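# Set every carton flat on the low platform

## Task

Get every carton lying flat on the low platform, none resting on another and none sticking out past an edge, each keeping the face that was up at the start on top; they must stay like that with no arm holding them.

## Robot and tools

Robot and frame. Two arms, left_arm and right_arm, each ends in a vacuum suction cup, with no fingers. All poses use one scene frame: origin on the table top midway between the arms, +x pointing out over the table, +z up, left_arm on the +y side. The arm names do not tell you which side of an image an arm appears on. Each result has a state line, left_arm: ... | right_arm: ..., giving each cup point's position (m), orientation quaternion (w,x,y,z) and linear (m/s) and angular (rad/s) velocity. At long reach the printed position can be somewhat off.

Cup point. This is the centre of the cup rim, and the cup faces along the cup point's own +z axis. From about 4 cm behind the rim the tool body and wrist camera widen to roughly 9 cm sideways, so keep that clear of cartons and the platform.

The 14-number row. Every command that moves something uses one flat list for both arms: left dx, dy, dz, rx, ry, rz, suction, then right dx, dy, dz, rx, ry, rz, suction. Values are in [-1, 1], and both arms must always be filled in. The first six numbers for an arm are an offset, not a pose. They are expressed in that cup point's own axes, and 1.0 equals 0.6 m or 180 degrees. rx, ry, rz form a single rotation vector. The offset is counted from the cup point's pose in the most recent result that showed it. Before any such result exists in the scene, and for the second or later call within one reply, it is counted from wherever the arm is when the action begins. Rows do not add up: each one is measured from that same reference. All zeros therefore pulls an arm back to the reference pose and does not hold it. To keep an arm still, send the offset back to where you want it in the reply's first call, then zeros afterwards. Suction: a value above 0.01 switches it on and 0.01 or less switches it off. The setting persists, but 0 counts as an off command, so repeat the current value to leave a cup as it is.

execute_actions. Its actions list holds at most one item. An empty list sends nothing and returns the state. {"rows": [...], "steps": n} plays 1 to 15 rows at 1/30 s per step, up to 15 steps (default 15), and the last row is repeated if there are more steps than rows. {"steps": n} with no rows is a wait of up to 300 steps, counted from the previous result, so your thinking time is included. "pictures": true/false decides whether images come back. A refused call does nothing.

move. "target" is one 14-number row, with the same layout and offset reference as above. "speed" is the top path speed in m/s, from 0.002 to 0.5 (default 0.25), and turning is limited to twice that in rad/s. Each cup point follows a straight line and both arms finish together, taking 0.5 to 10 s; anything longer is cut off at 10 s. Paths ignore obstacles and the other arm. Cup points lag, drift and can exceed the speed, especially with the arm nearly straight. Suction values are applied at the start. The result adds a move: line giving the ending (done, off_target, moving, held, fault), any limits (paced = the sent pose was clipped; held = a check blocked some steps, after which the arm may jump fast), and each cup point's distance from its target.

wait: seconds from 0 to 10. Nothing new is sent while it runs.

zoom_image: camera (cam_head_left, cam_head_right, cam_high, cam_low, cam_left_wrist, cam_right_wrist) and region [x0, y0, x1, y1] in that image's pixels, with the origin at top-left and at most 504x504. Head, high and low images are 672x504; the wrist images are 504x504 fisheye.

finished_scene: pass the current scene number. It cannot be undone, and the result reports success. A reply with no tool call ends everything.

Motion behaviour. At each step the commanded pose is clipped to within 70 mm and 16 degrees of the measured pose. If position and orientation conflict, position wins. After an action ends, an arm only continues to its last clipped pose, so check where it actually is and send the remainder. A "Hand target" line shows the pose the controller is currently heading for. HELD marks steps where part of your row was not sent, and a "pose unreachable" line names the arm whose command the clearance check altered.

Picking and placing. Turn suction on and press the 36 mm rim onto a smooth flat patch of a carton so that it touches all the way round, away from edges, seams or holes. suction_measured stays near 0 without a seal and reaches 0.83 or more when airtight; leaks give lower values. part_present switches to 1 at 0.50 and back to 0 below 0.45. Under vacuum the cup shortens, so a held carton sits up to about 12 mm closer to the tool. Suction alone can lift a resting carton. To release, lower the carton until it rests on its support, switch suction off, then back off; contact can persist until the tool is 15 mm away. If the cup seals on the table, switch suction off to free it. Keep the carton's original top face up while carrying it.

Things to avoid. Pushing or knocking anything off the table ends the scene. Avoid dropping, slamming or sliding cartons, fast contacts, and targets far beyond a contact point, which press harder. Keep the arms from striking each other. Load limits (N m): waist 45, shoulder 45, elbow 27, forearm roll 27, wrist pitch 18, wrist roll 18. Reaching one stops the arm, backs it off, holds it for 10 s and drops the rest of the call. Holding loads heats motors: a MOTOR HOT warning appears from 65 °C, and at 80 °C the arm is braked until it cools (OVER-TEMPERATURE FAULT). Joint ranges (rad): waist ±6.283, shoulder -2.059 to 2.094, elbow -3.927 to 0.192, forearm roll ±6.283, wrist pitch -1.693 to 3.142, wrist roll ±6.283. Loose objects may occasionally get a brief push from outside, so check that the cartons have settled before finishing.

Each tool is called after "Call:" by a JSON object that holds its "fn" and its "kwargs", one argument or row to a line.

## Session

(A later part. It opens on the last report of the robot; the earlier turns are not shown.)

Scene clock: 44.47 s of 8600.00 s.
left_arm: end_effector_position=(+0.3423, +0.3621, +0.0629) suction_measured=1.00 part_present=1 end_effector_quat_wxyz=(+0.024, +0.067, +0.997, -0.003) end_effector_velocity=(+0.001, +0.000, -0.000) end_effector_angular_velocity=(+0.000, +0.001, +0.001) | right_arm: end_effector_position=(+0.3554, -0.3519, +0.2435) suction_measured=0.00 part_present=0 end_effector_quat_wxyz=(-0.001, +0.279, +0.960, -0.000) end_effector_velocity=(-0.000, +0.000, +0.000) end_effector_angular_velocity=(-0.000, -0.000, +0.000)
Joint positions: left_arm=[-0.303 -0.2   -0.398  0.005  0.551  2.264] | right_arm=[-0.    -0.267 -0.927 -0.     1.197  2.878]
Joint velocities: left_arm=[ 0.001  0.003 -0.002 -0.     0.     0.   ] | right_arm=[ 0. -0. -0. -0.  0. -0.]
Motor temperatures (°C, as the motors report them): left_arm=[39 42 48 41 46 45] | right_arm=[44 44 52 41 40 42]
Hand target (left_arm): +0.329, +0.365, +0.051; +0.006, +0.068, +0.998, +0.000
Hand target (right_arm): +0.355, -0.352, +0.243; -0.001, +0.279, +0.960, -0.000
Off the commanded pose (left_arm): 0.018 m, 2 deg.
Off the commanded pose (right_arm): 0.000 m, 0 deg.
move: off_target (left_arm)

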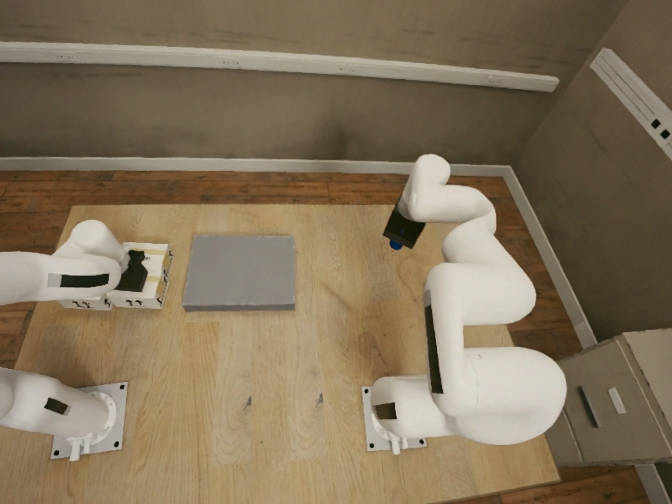

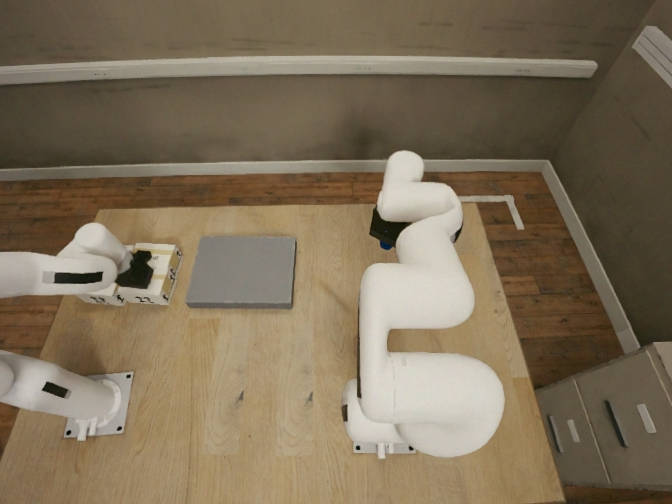

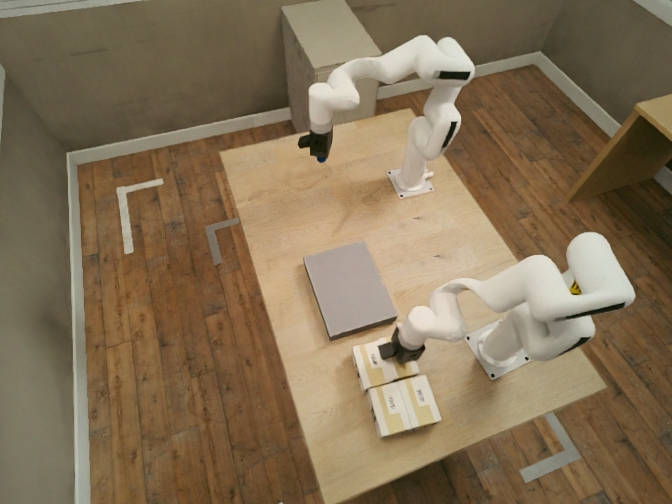

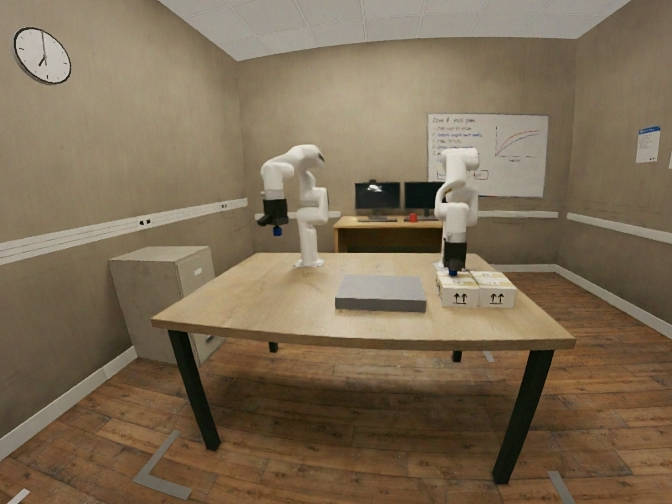

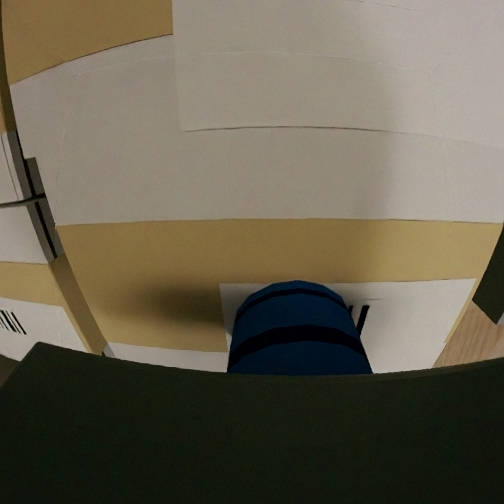

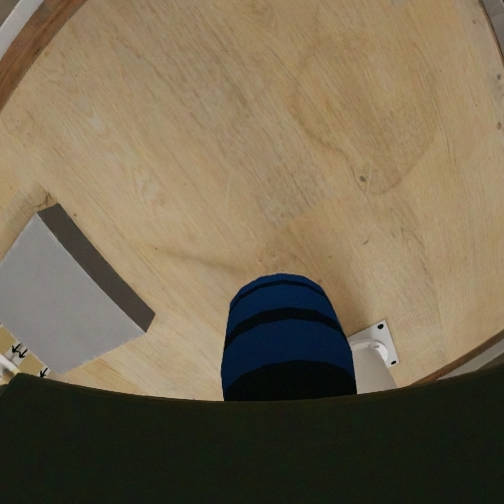

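Call:
{"fn": "move", "kwargs": {
  "target": [0,0,-0.23,0,0,-0.043,1,0,0,0,0,0,0,0],
  "speed": 0.2
}}

Call:
{"fn": "move", "kwargs": {
  "target": [-0.2,-0.62,0,0,0,0,1,0,0,0,0,0,0,0],
  "speed": 0.25
}}

Scene clock: 53.13 s of 8600.00 s.
left_arm: end_effector_position=(+0.3359, +0.3639, +0.2004) suction_measured=1.00 part_present=1 end_effector_quat_wxyz=(+0.023, -0.001, +1.000, -0.003) end_effector_velocity=(+0.003, -0.000, +0.005) end_effector_angular_velocity=(-0.002, -0.011, +0.003) | right_arm: end_effector_position=(+0.3554, -0.3519, +0.2435) suction_measured=0.00 part_present=0 end_effector_quat_wxyz=(-0.001, +0.279, +0.960, -0.000) end_effector_velocity=(-0.000, +0.000, -0.000) end_effector_angular_velocity=(-0.000, +0.001, -0.001)
Joint positions: left_arm=[-0.304 -0.516 -0.584  0.004  1.055  2.129] | right_arm=[-0.    -0.267 -0.927 -0.     1.197  2.878]
Joint velocities: left_arm=[ 0.002 -0.003 -0.01   0.     0.002 -0.001] | right_arm=[ 0.    -0.     0.    -0.     0.001  0.001]
Motor temperatures (°C, as the motors report them): left_arm=[39 42 47 41 46 45] | right_arm=[44 44 52 41 40 42]
Hand target (left_arm): +0.336, +0.364, +0.201; +0.023, -0.001, +1.000, -0.004
Hand target (right_arm): +0.355, -0.352, +0.243; -0.001, +0.279, +0.960, -0.000
Off the commanded pose (left_arm): 0.001 m, 0 deg.
Off the commanded pose (right_arm): 0.000 m, 0 deg.
After step 90, 4.50 s passed at rest.
move: done

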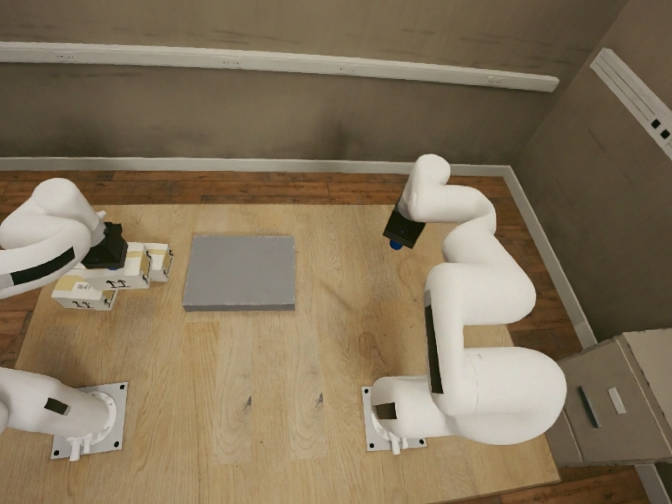

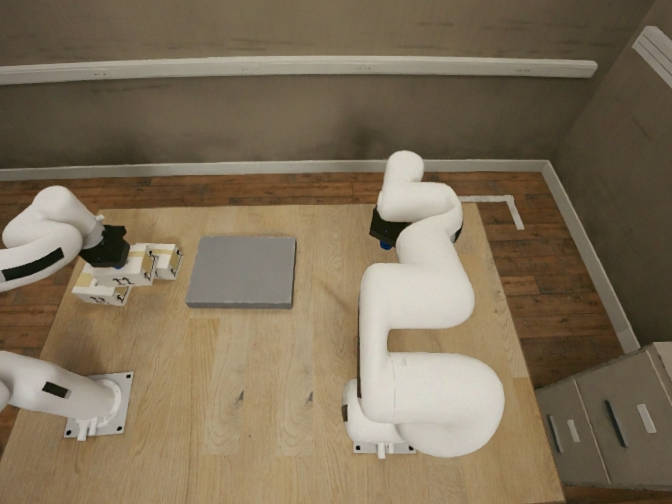

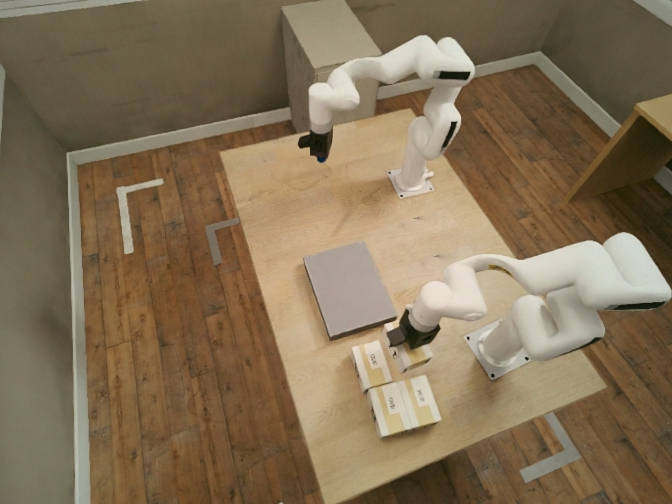

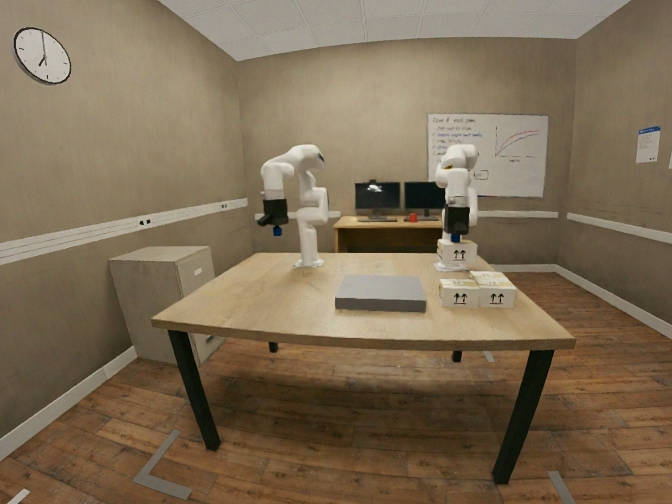

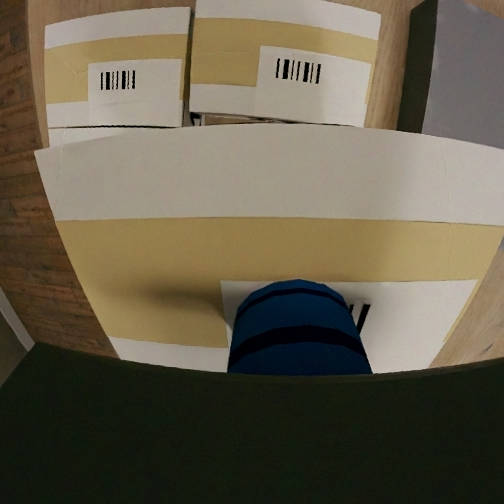

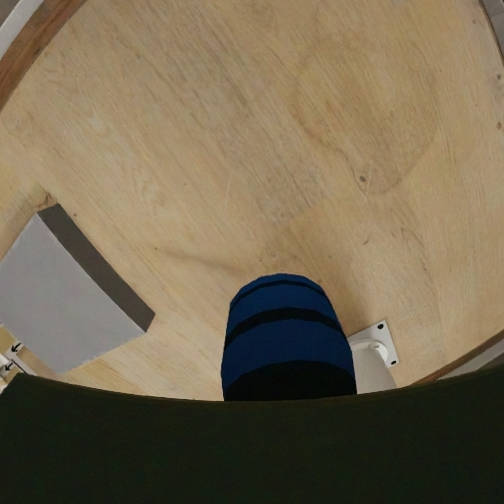

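Scene clock: 55.23 s of 8600.00 s.
left_arm: end_effector_position=(+0.4558, -0.0086, +0.2086) suction_measured=1.00 part_present=1 end_effector_quat_wxyz=(+0.023, -0.001, +1.000, -0.006) end_effector_velocity=(-0.000, -0.001, -0.001) end_effector_angular_velocity=(+0.004, +0.004, -0.002) | right_arm: end_effector_position=(+0.3554, -0.3519, +0.2435) suction_measured=0.00 part_present=0 end_effector_quat_wxyz=(-0.001, +0.279, +0.960, -0.000) end_effector_velocity=(-0.000, +0.000, -0.000) end_effector_angular_velocity=(-0.000, +0.001, +0.001)
Joint positions: left_arm=[-0.874  0.548 -1.843  0.025  1.255  1.552] | right_arm=[-0.    -0.267 -0.927 -0.     1.197  2.878]
Joint velocities: left_arm=[-0.002  0.01  -0.013 -0.     0.009 -0.   ] | right_arm=[ 0.  0.  0. -0.  0. -0.]
Motor temperatures (°C, as the motors report them): left_arm=[39 42 47 41 46 45] | right_arm=[44 44 52 41 40 42]
Hand target (left_arm): +0.456, -0.009, +0.208; +0.022, -0.001, +1.000, -0.006
Hand target (right_arm): +0.355, -0.352, +0.243; -0.001, +0.279, +0.960, -0.000
Off the commanded pose (left_arm): 0.001 m, 0 deg.
Off the commanded pose (right_arm): 0.000 m, 0 deg.
move: done

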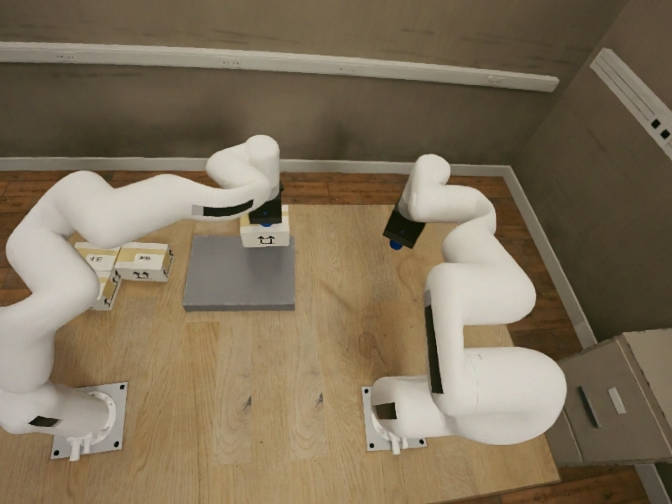

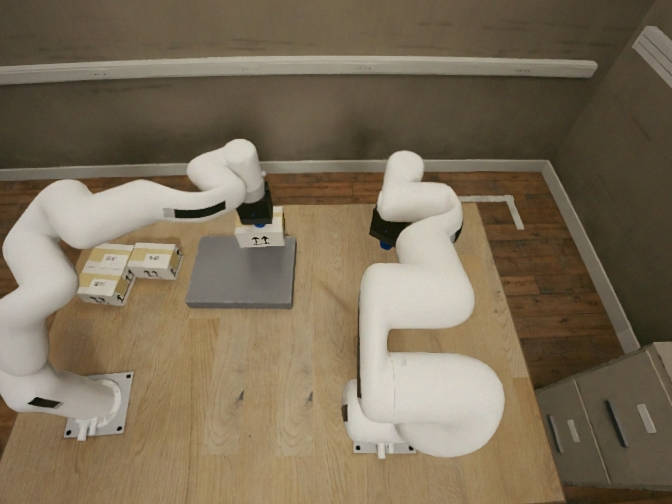

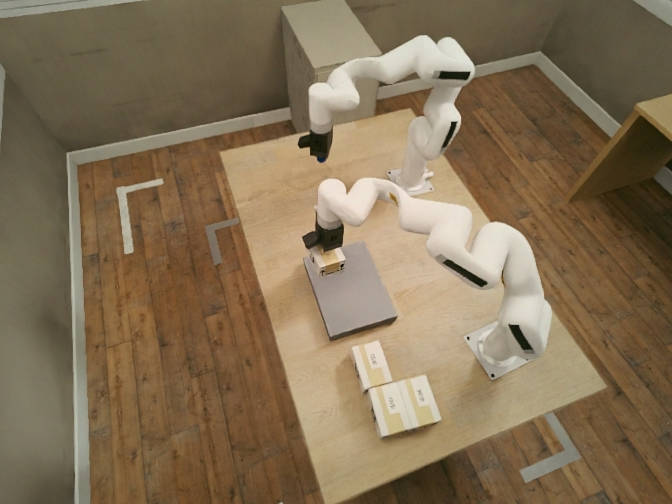

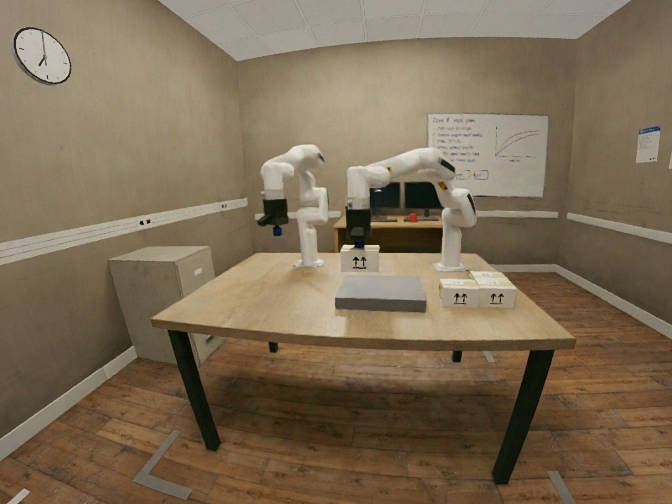

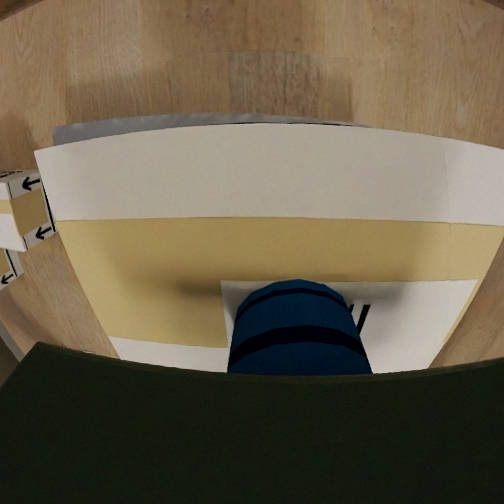

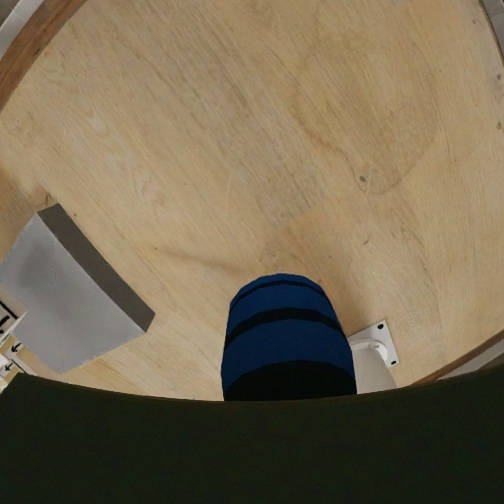

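Call:
{"fn": "move", "kwargs": {
  "target": [0,0,0.125,0,0,0,1,0,0,0,0,0,0,0],
  "speed": 0.12
}}

Scene clock: 61.90 s of 8600.00 s.
left_arm: end_effector_position=(+0.4589, -0.0098, +0.1343) suction_measured=1.00 part_present=1 end_effector_quat_wxyz=(+0.023, -0.001, +1.000, -0.006) end_effector_velocity=(-0.003, +0.003, -0.008) end_effector_angular_velocity=(+0.012, +0.012, +0.000) | right_arm: end_effector_position=(+0.3554, -0.3519, +0.2435) suction_measured=0.00 part_present=0 end_effector_quat_wxyz=(-0.001, +0.279, +0.960, -0.000) end_effector_velocity=(+0.000, +0.000, +0.000) end_effector_angular_velocity=(+0.000, -0.001, +0.000)
Joint positions: left_arm=[-0.871  0.604 -1.718  0.027  1.072  1.551] | right_arm=[-0.    -0.267 -0.927 -0.     1.197  2.878]
Joint velocities: left_arm=[-0.     0.007  0.009 -0.     0.001 -0.   ] | right_arm=[ 0. -0. -0.  0. -0.  0.]
Motor temperatures (°C, as the motors report them): left_arm=[39 43 49 41 47 45] | right_arm=[44 44 52 41 40 42]
Hand target (left_arm): +0.459, -0.010, +0.134; +0.022, -0.001, +1.000, -0.006
Hand target (right_arm): +0.355, -0.352, +0.243; -0.001, +0.279, +0.960, -0.000
Off the commanded pose (left_arm): 0.001 m, 0 deg.
Off the commanded pose (right_arm): 0.000 m, 0 deg.
After step 90, 2.57 s passed at rest.
move: done

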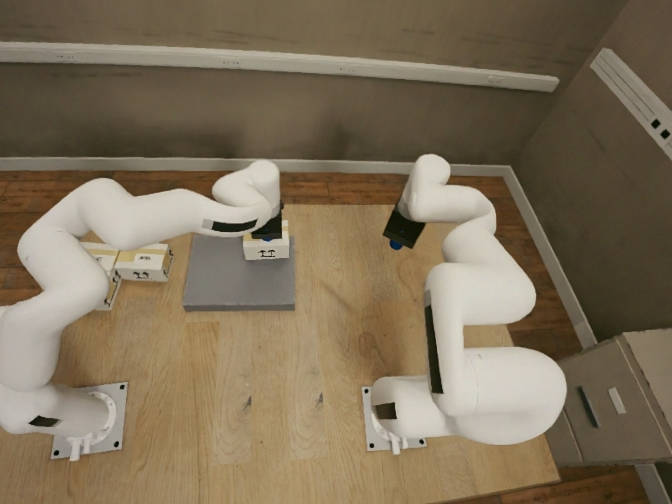

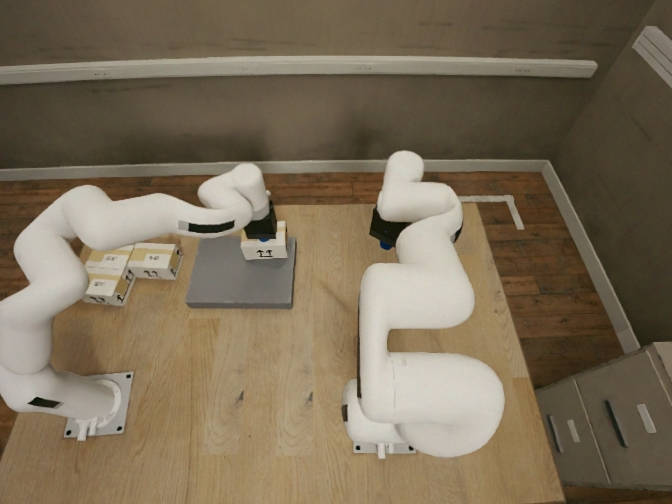

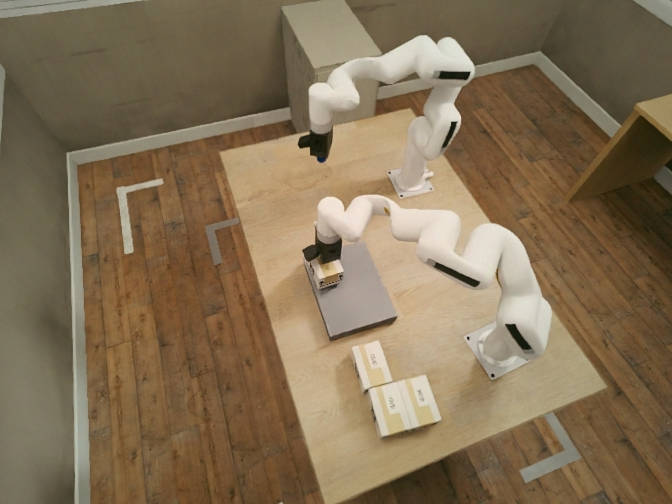

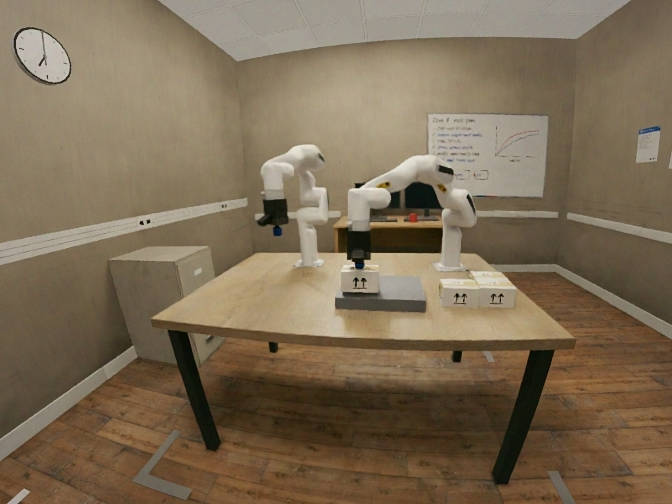

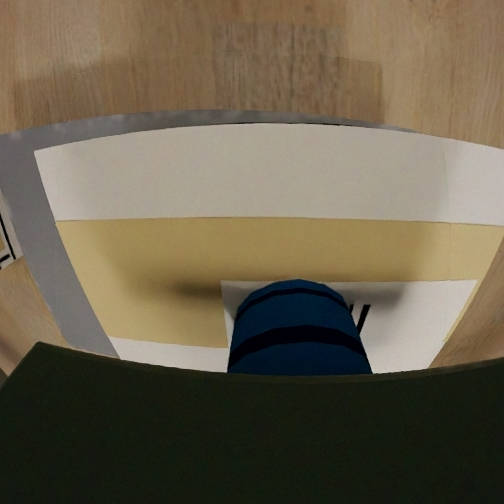

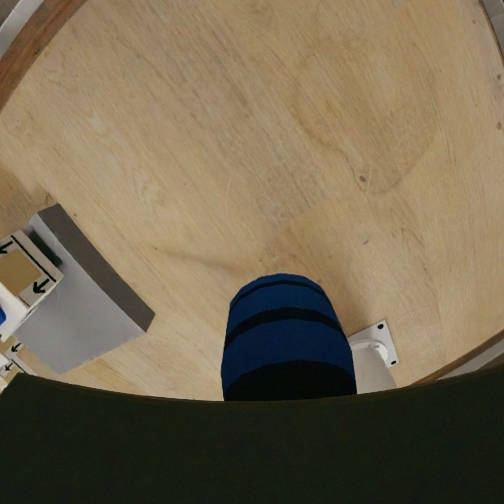

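Call:
{"fn": "move", "kwargs": {
  "target": [0.025,0.005,0.04,0,0,0,1,0,0,0,0,0,0,0],
  "speed": 0.03
}}

Scene clock: 67.87 s of 8600.00 s.
left_arm: end_effector_position=(+0.4477, -0.0089, +0.1150) suction_measured=1.00 part_present=1 end_effector_quat_wxyz=(+0.027, -0.001, +1.000, -0.010) end_effector_velocity=(-0.002, +0.001, -0.005) end_effector_angular_velocity=(+0.003, +0.004, +0.001) | right_arm: end_effector_position=(+0.3554, -0.3519, +0.2435) suction_measured=0.00 part_present=0 end_effector_quat_wxyz=(-0.001, +0.279, +0.960, -0.000) end_effector_velocity=(-0.000, +0.000, -0.000) end_effector_angular_velocity=(+0.000, +0.001, +0.001)
Joint positions: left_arm=[-0.883  0.582 -1.622  0.029  0.988  1.535] | right_arm=[-0.    -0.267 -0.927 -0.     1.197  2.878]
Joint velocities: left_arm=[-0.001  0.003  0.008 -0.001 -0.007 -0.002] | right_arm=[ 0.     0.     0.     0.     0.    -0.001]
Motor temperatures (°C, as the motors report them): left_arm=[39 44 50 41 47 45] | right_arm=[44 44 52 41 40 42]
Hand target (left_arm): +0.445, -0.007, +0.110; +0.023, -0.001, +1.000, -0.007
Hand target (right_arm): +0.355, -0.352, +0.243; -0.001, +0.279, +0.960, -0.000
Off the commanded pose (left_arm): 0.006 m, 1 deg.
Off the commanded pose (right_arm): 0.000 m, 0 deg.
After step 90, 1.80 s passed at rest.
move: off_target (left_arm)

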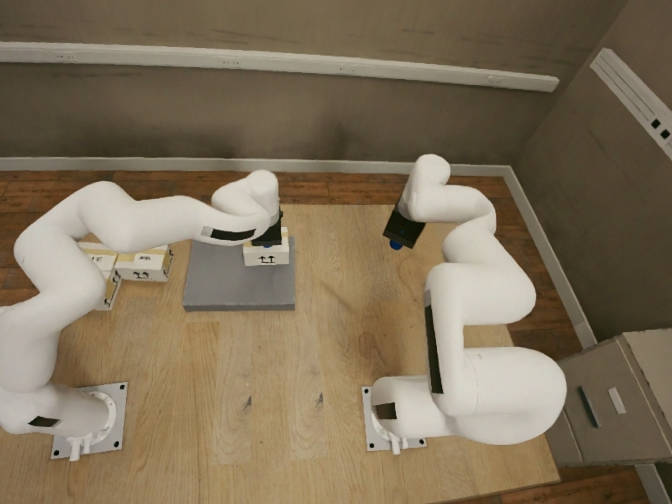

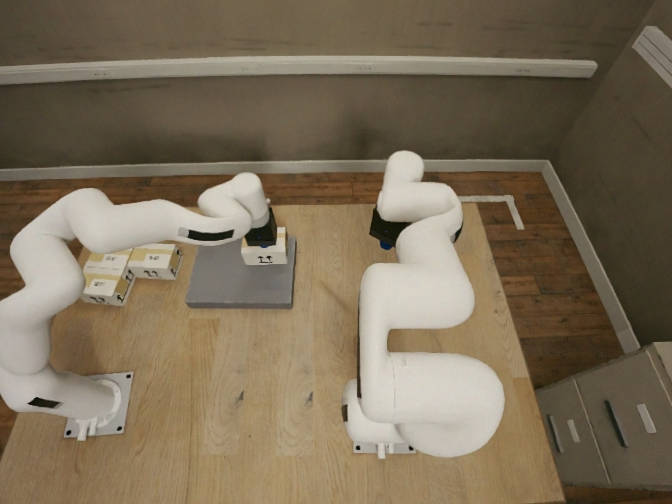

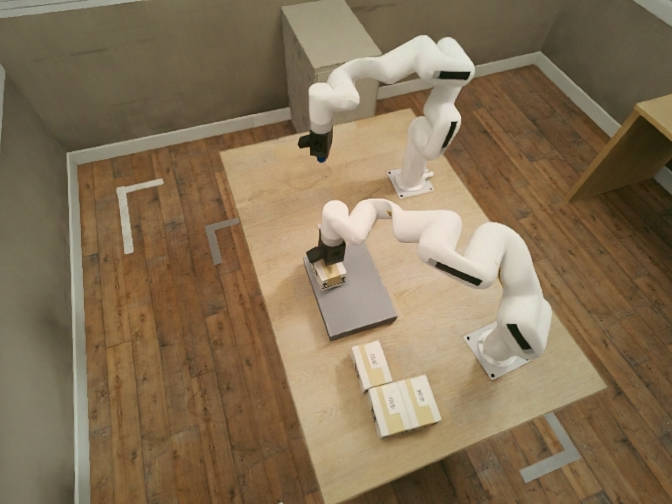

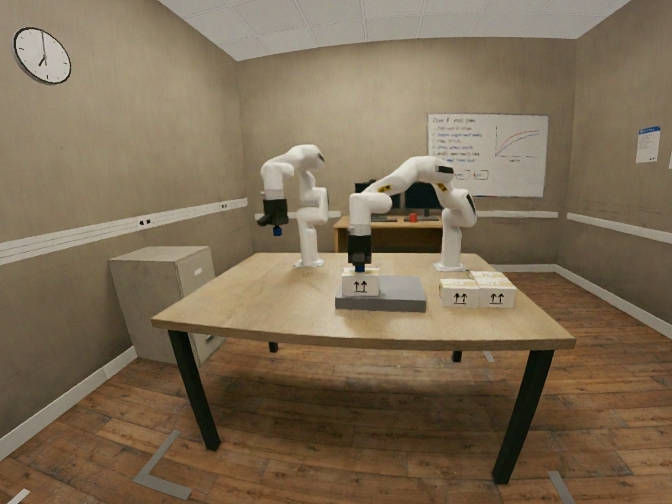

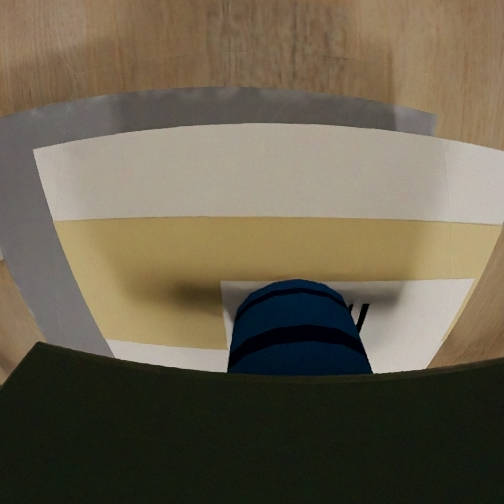

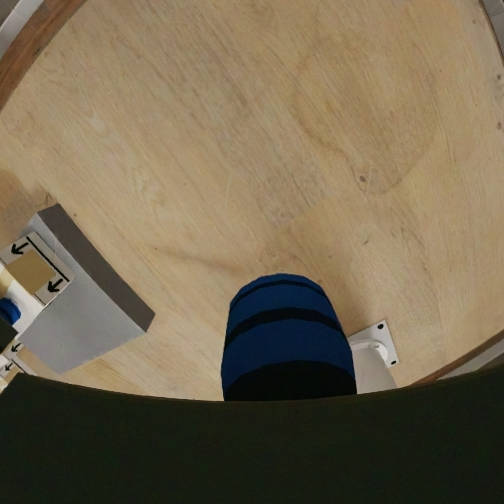

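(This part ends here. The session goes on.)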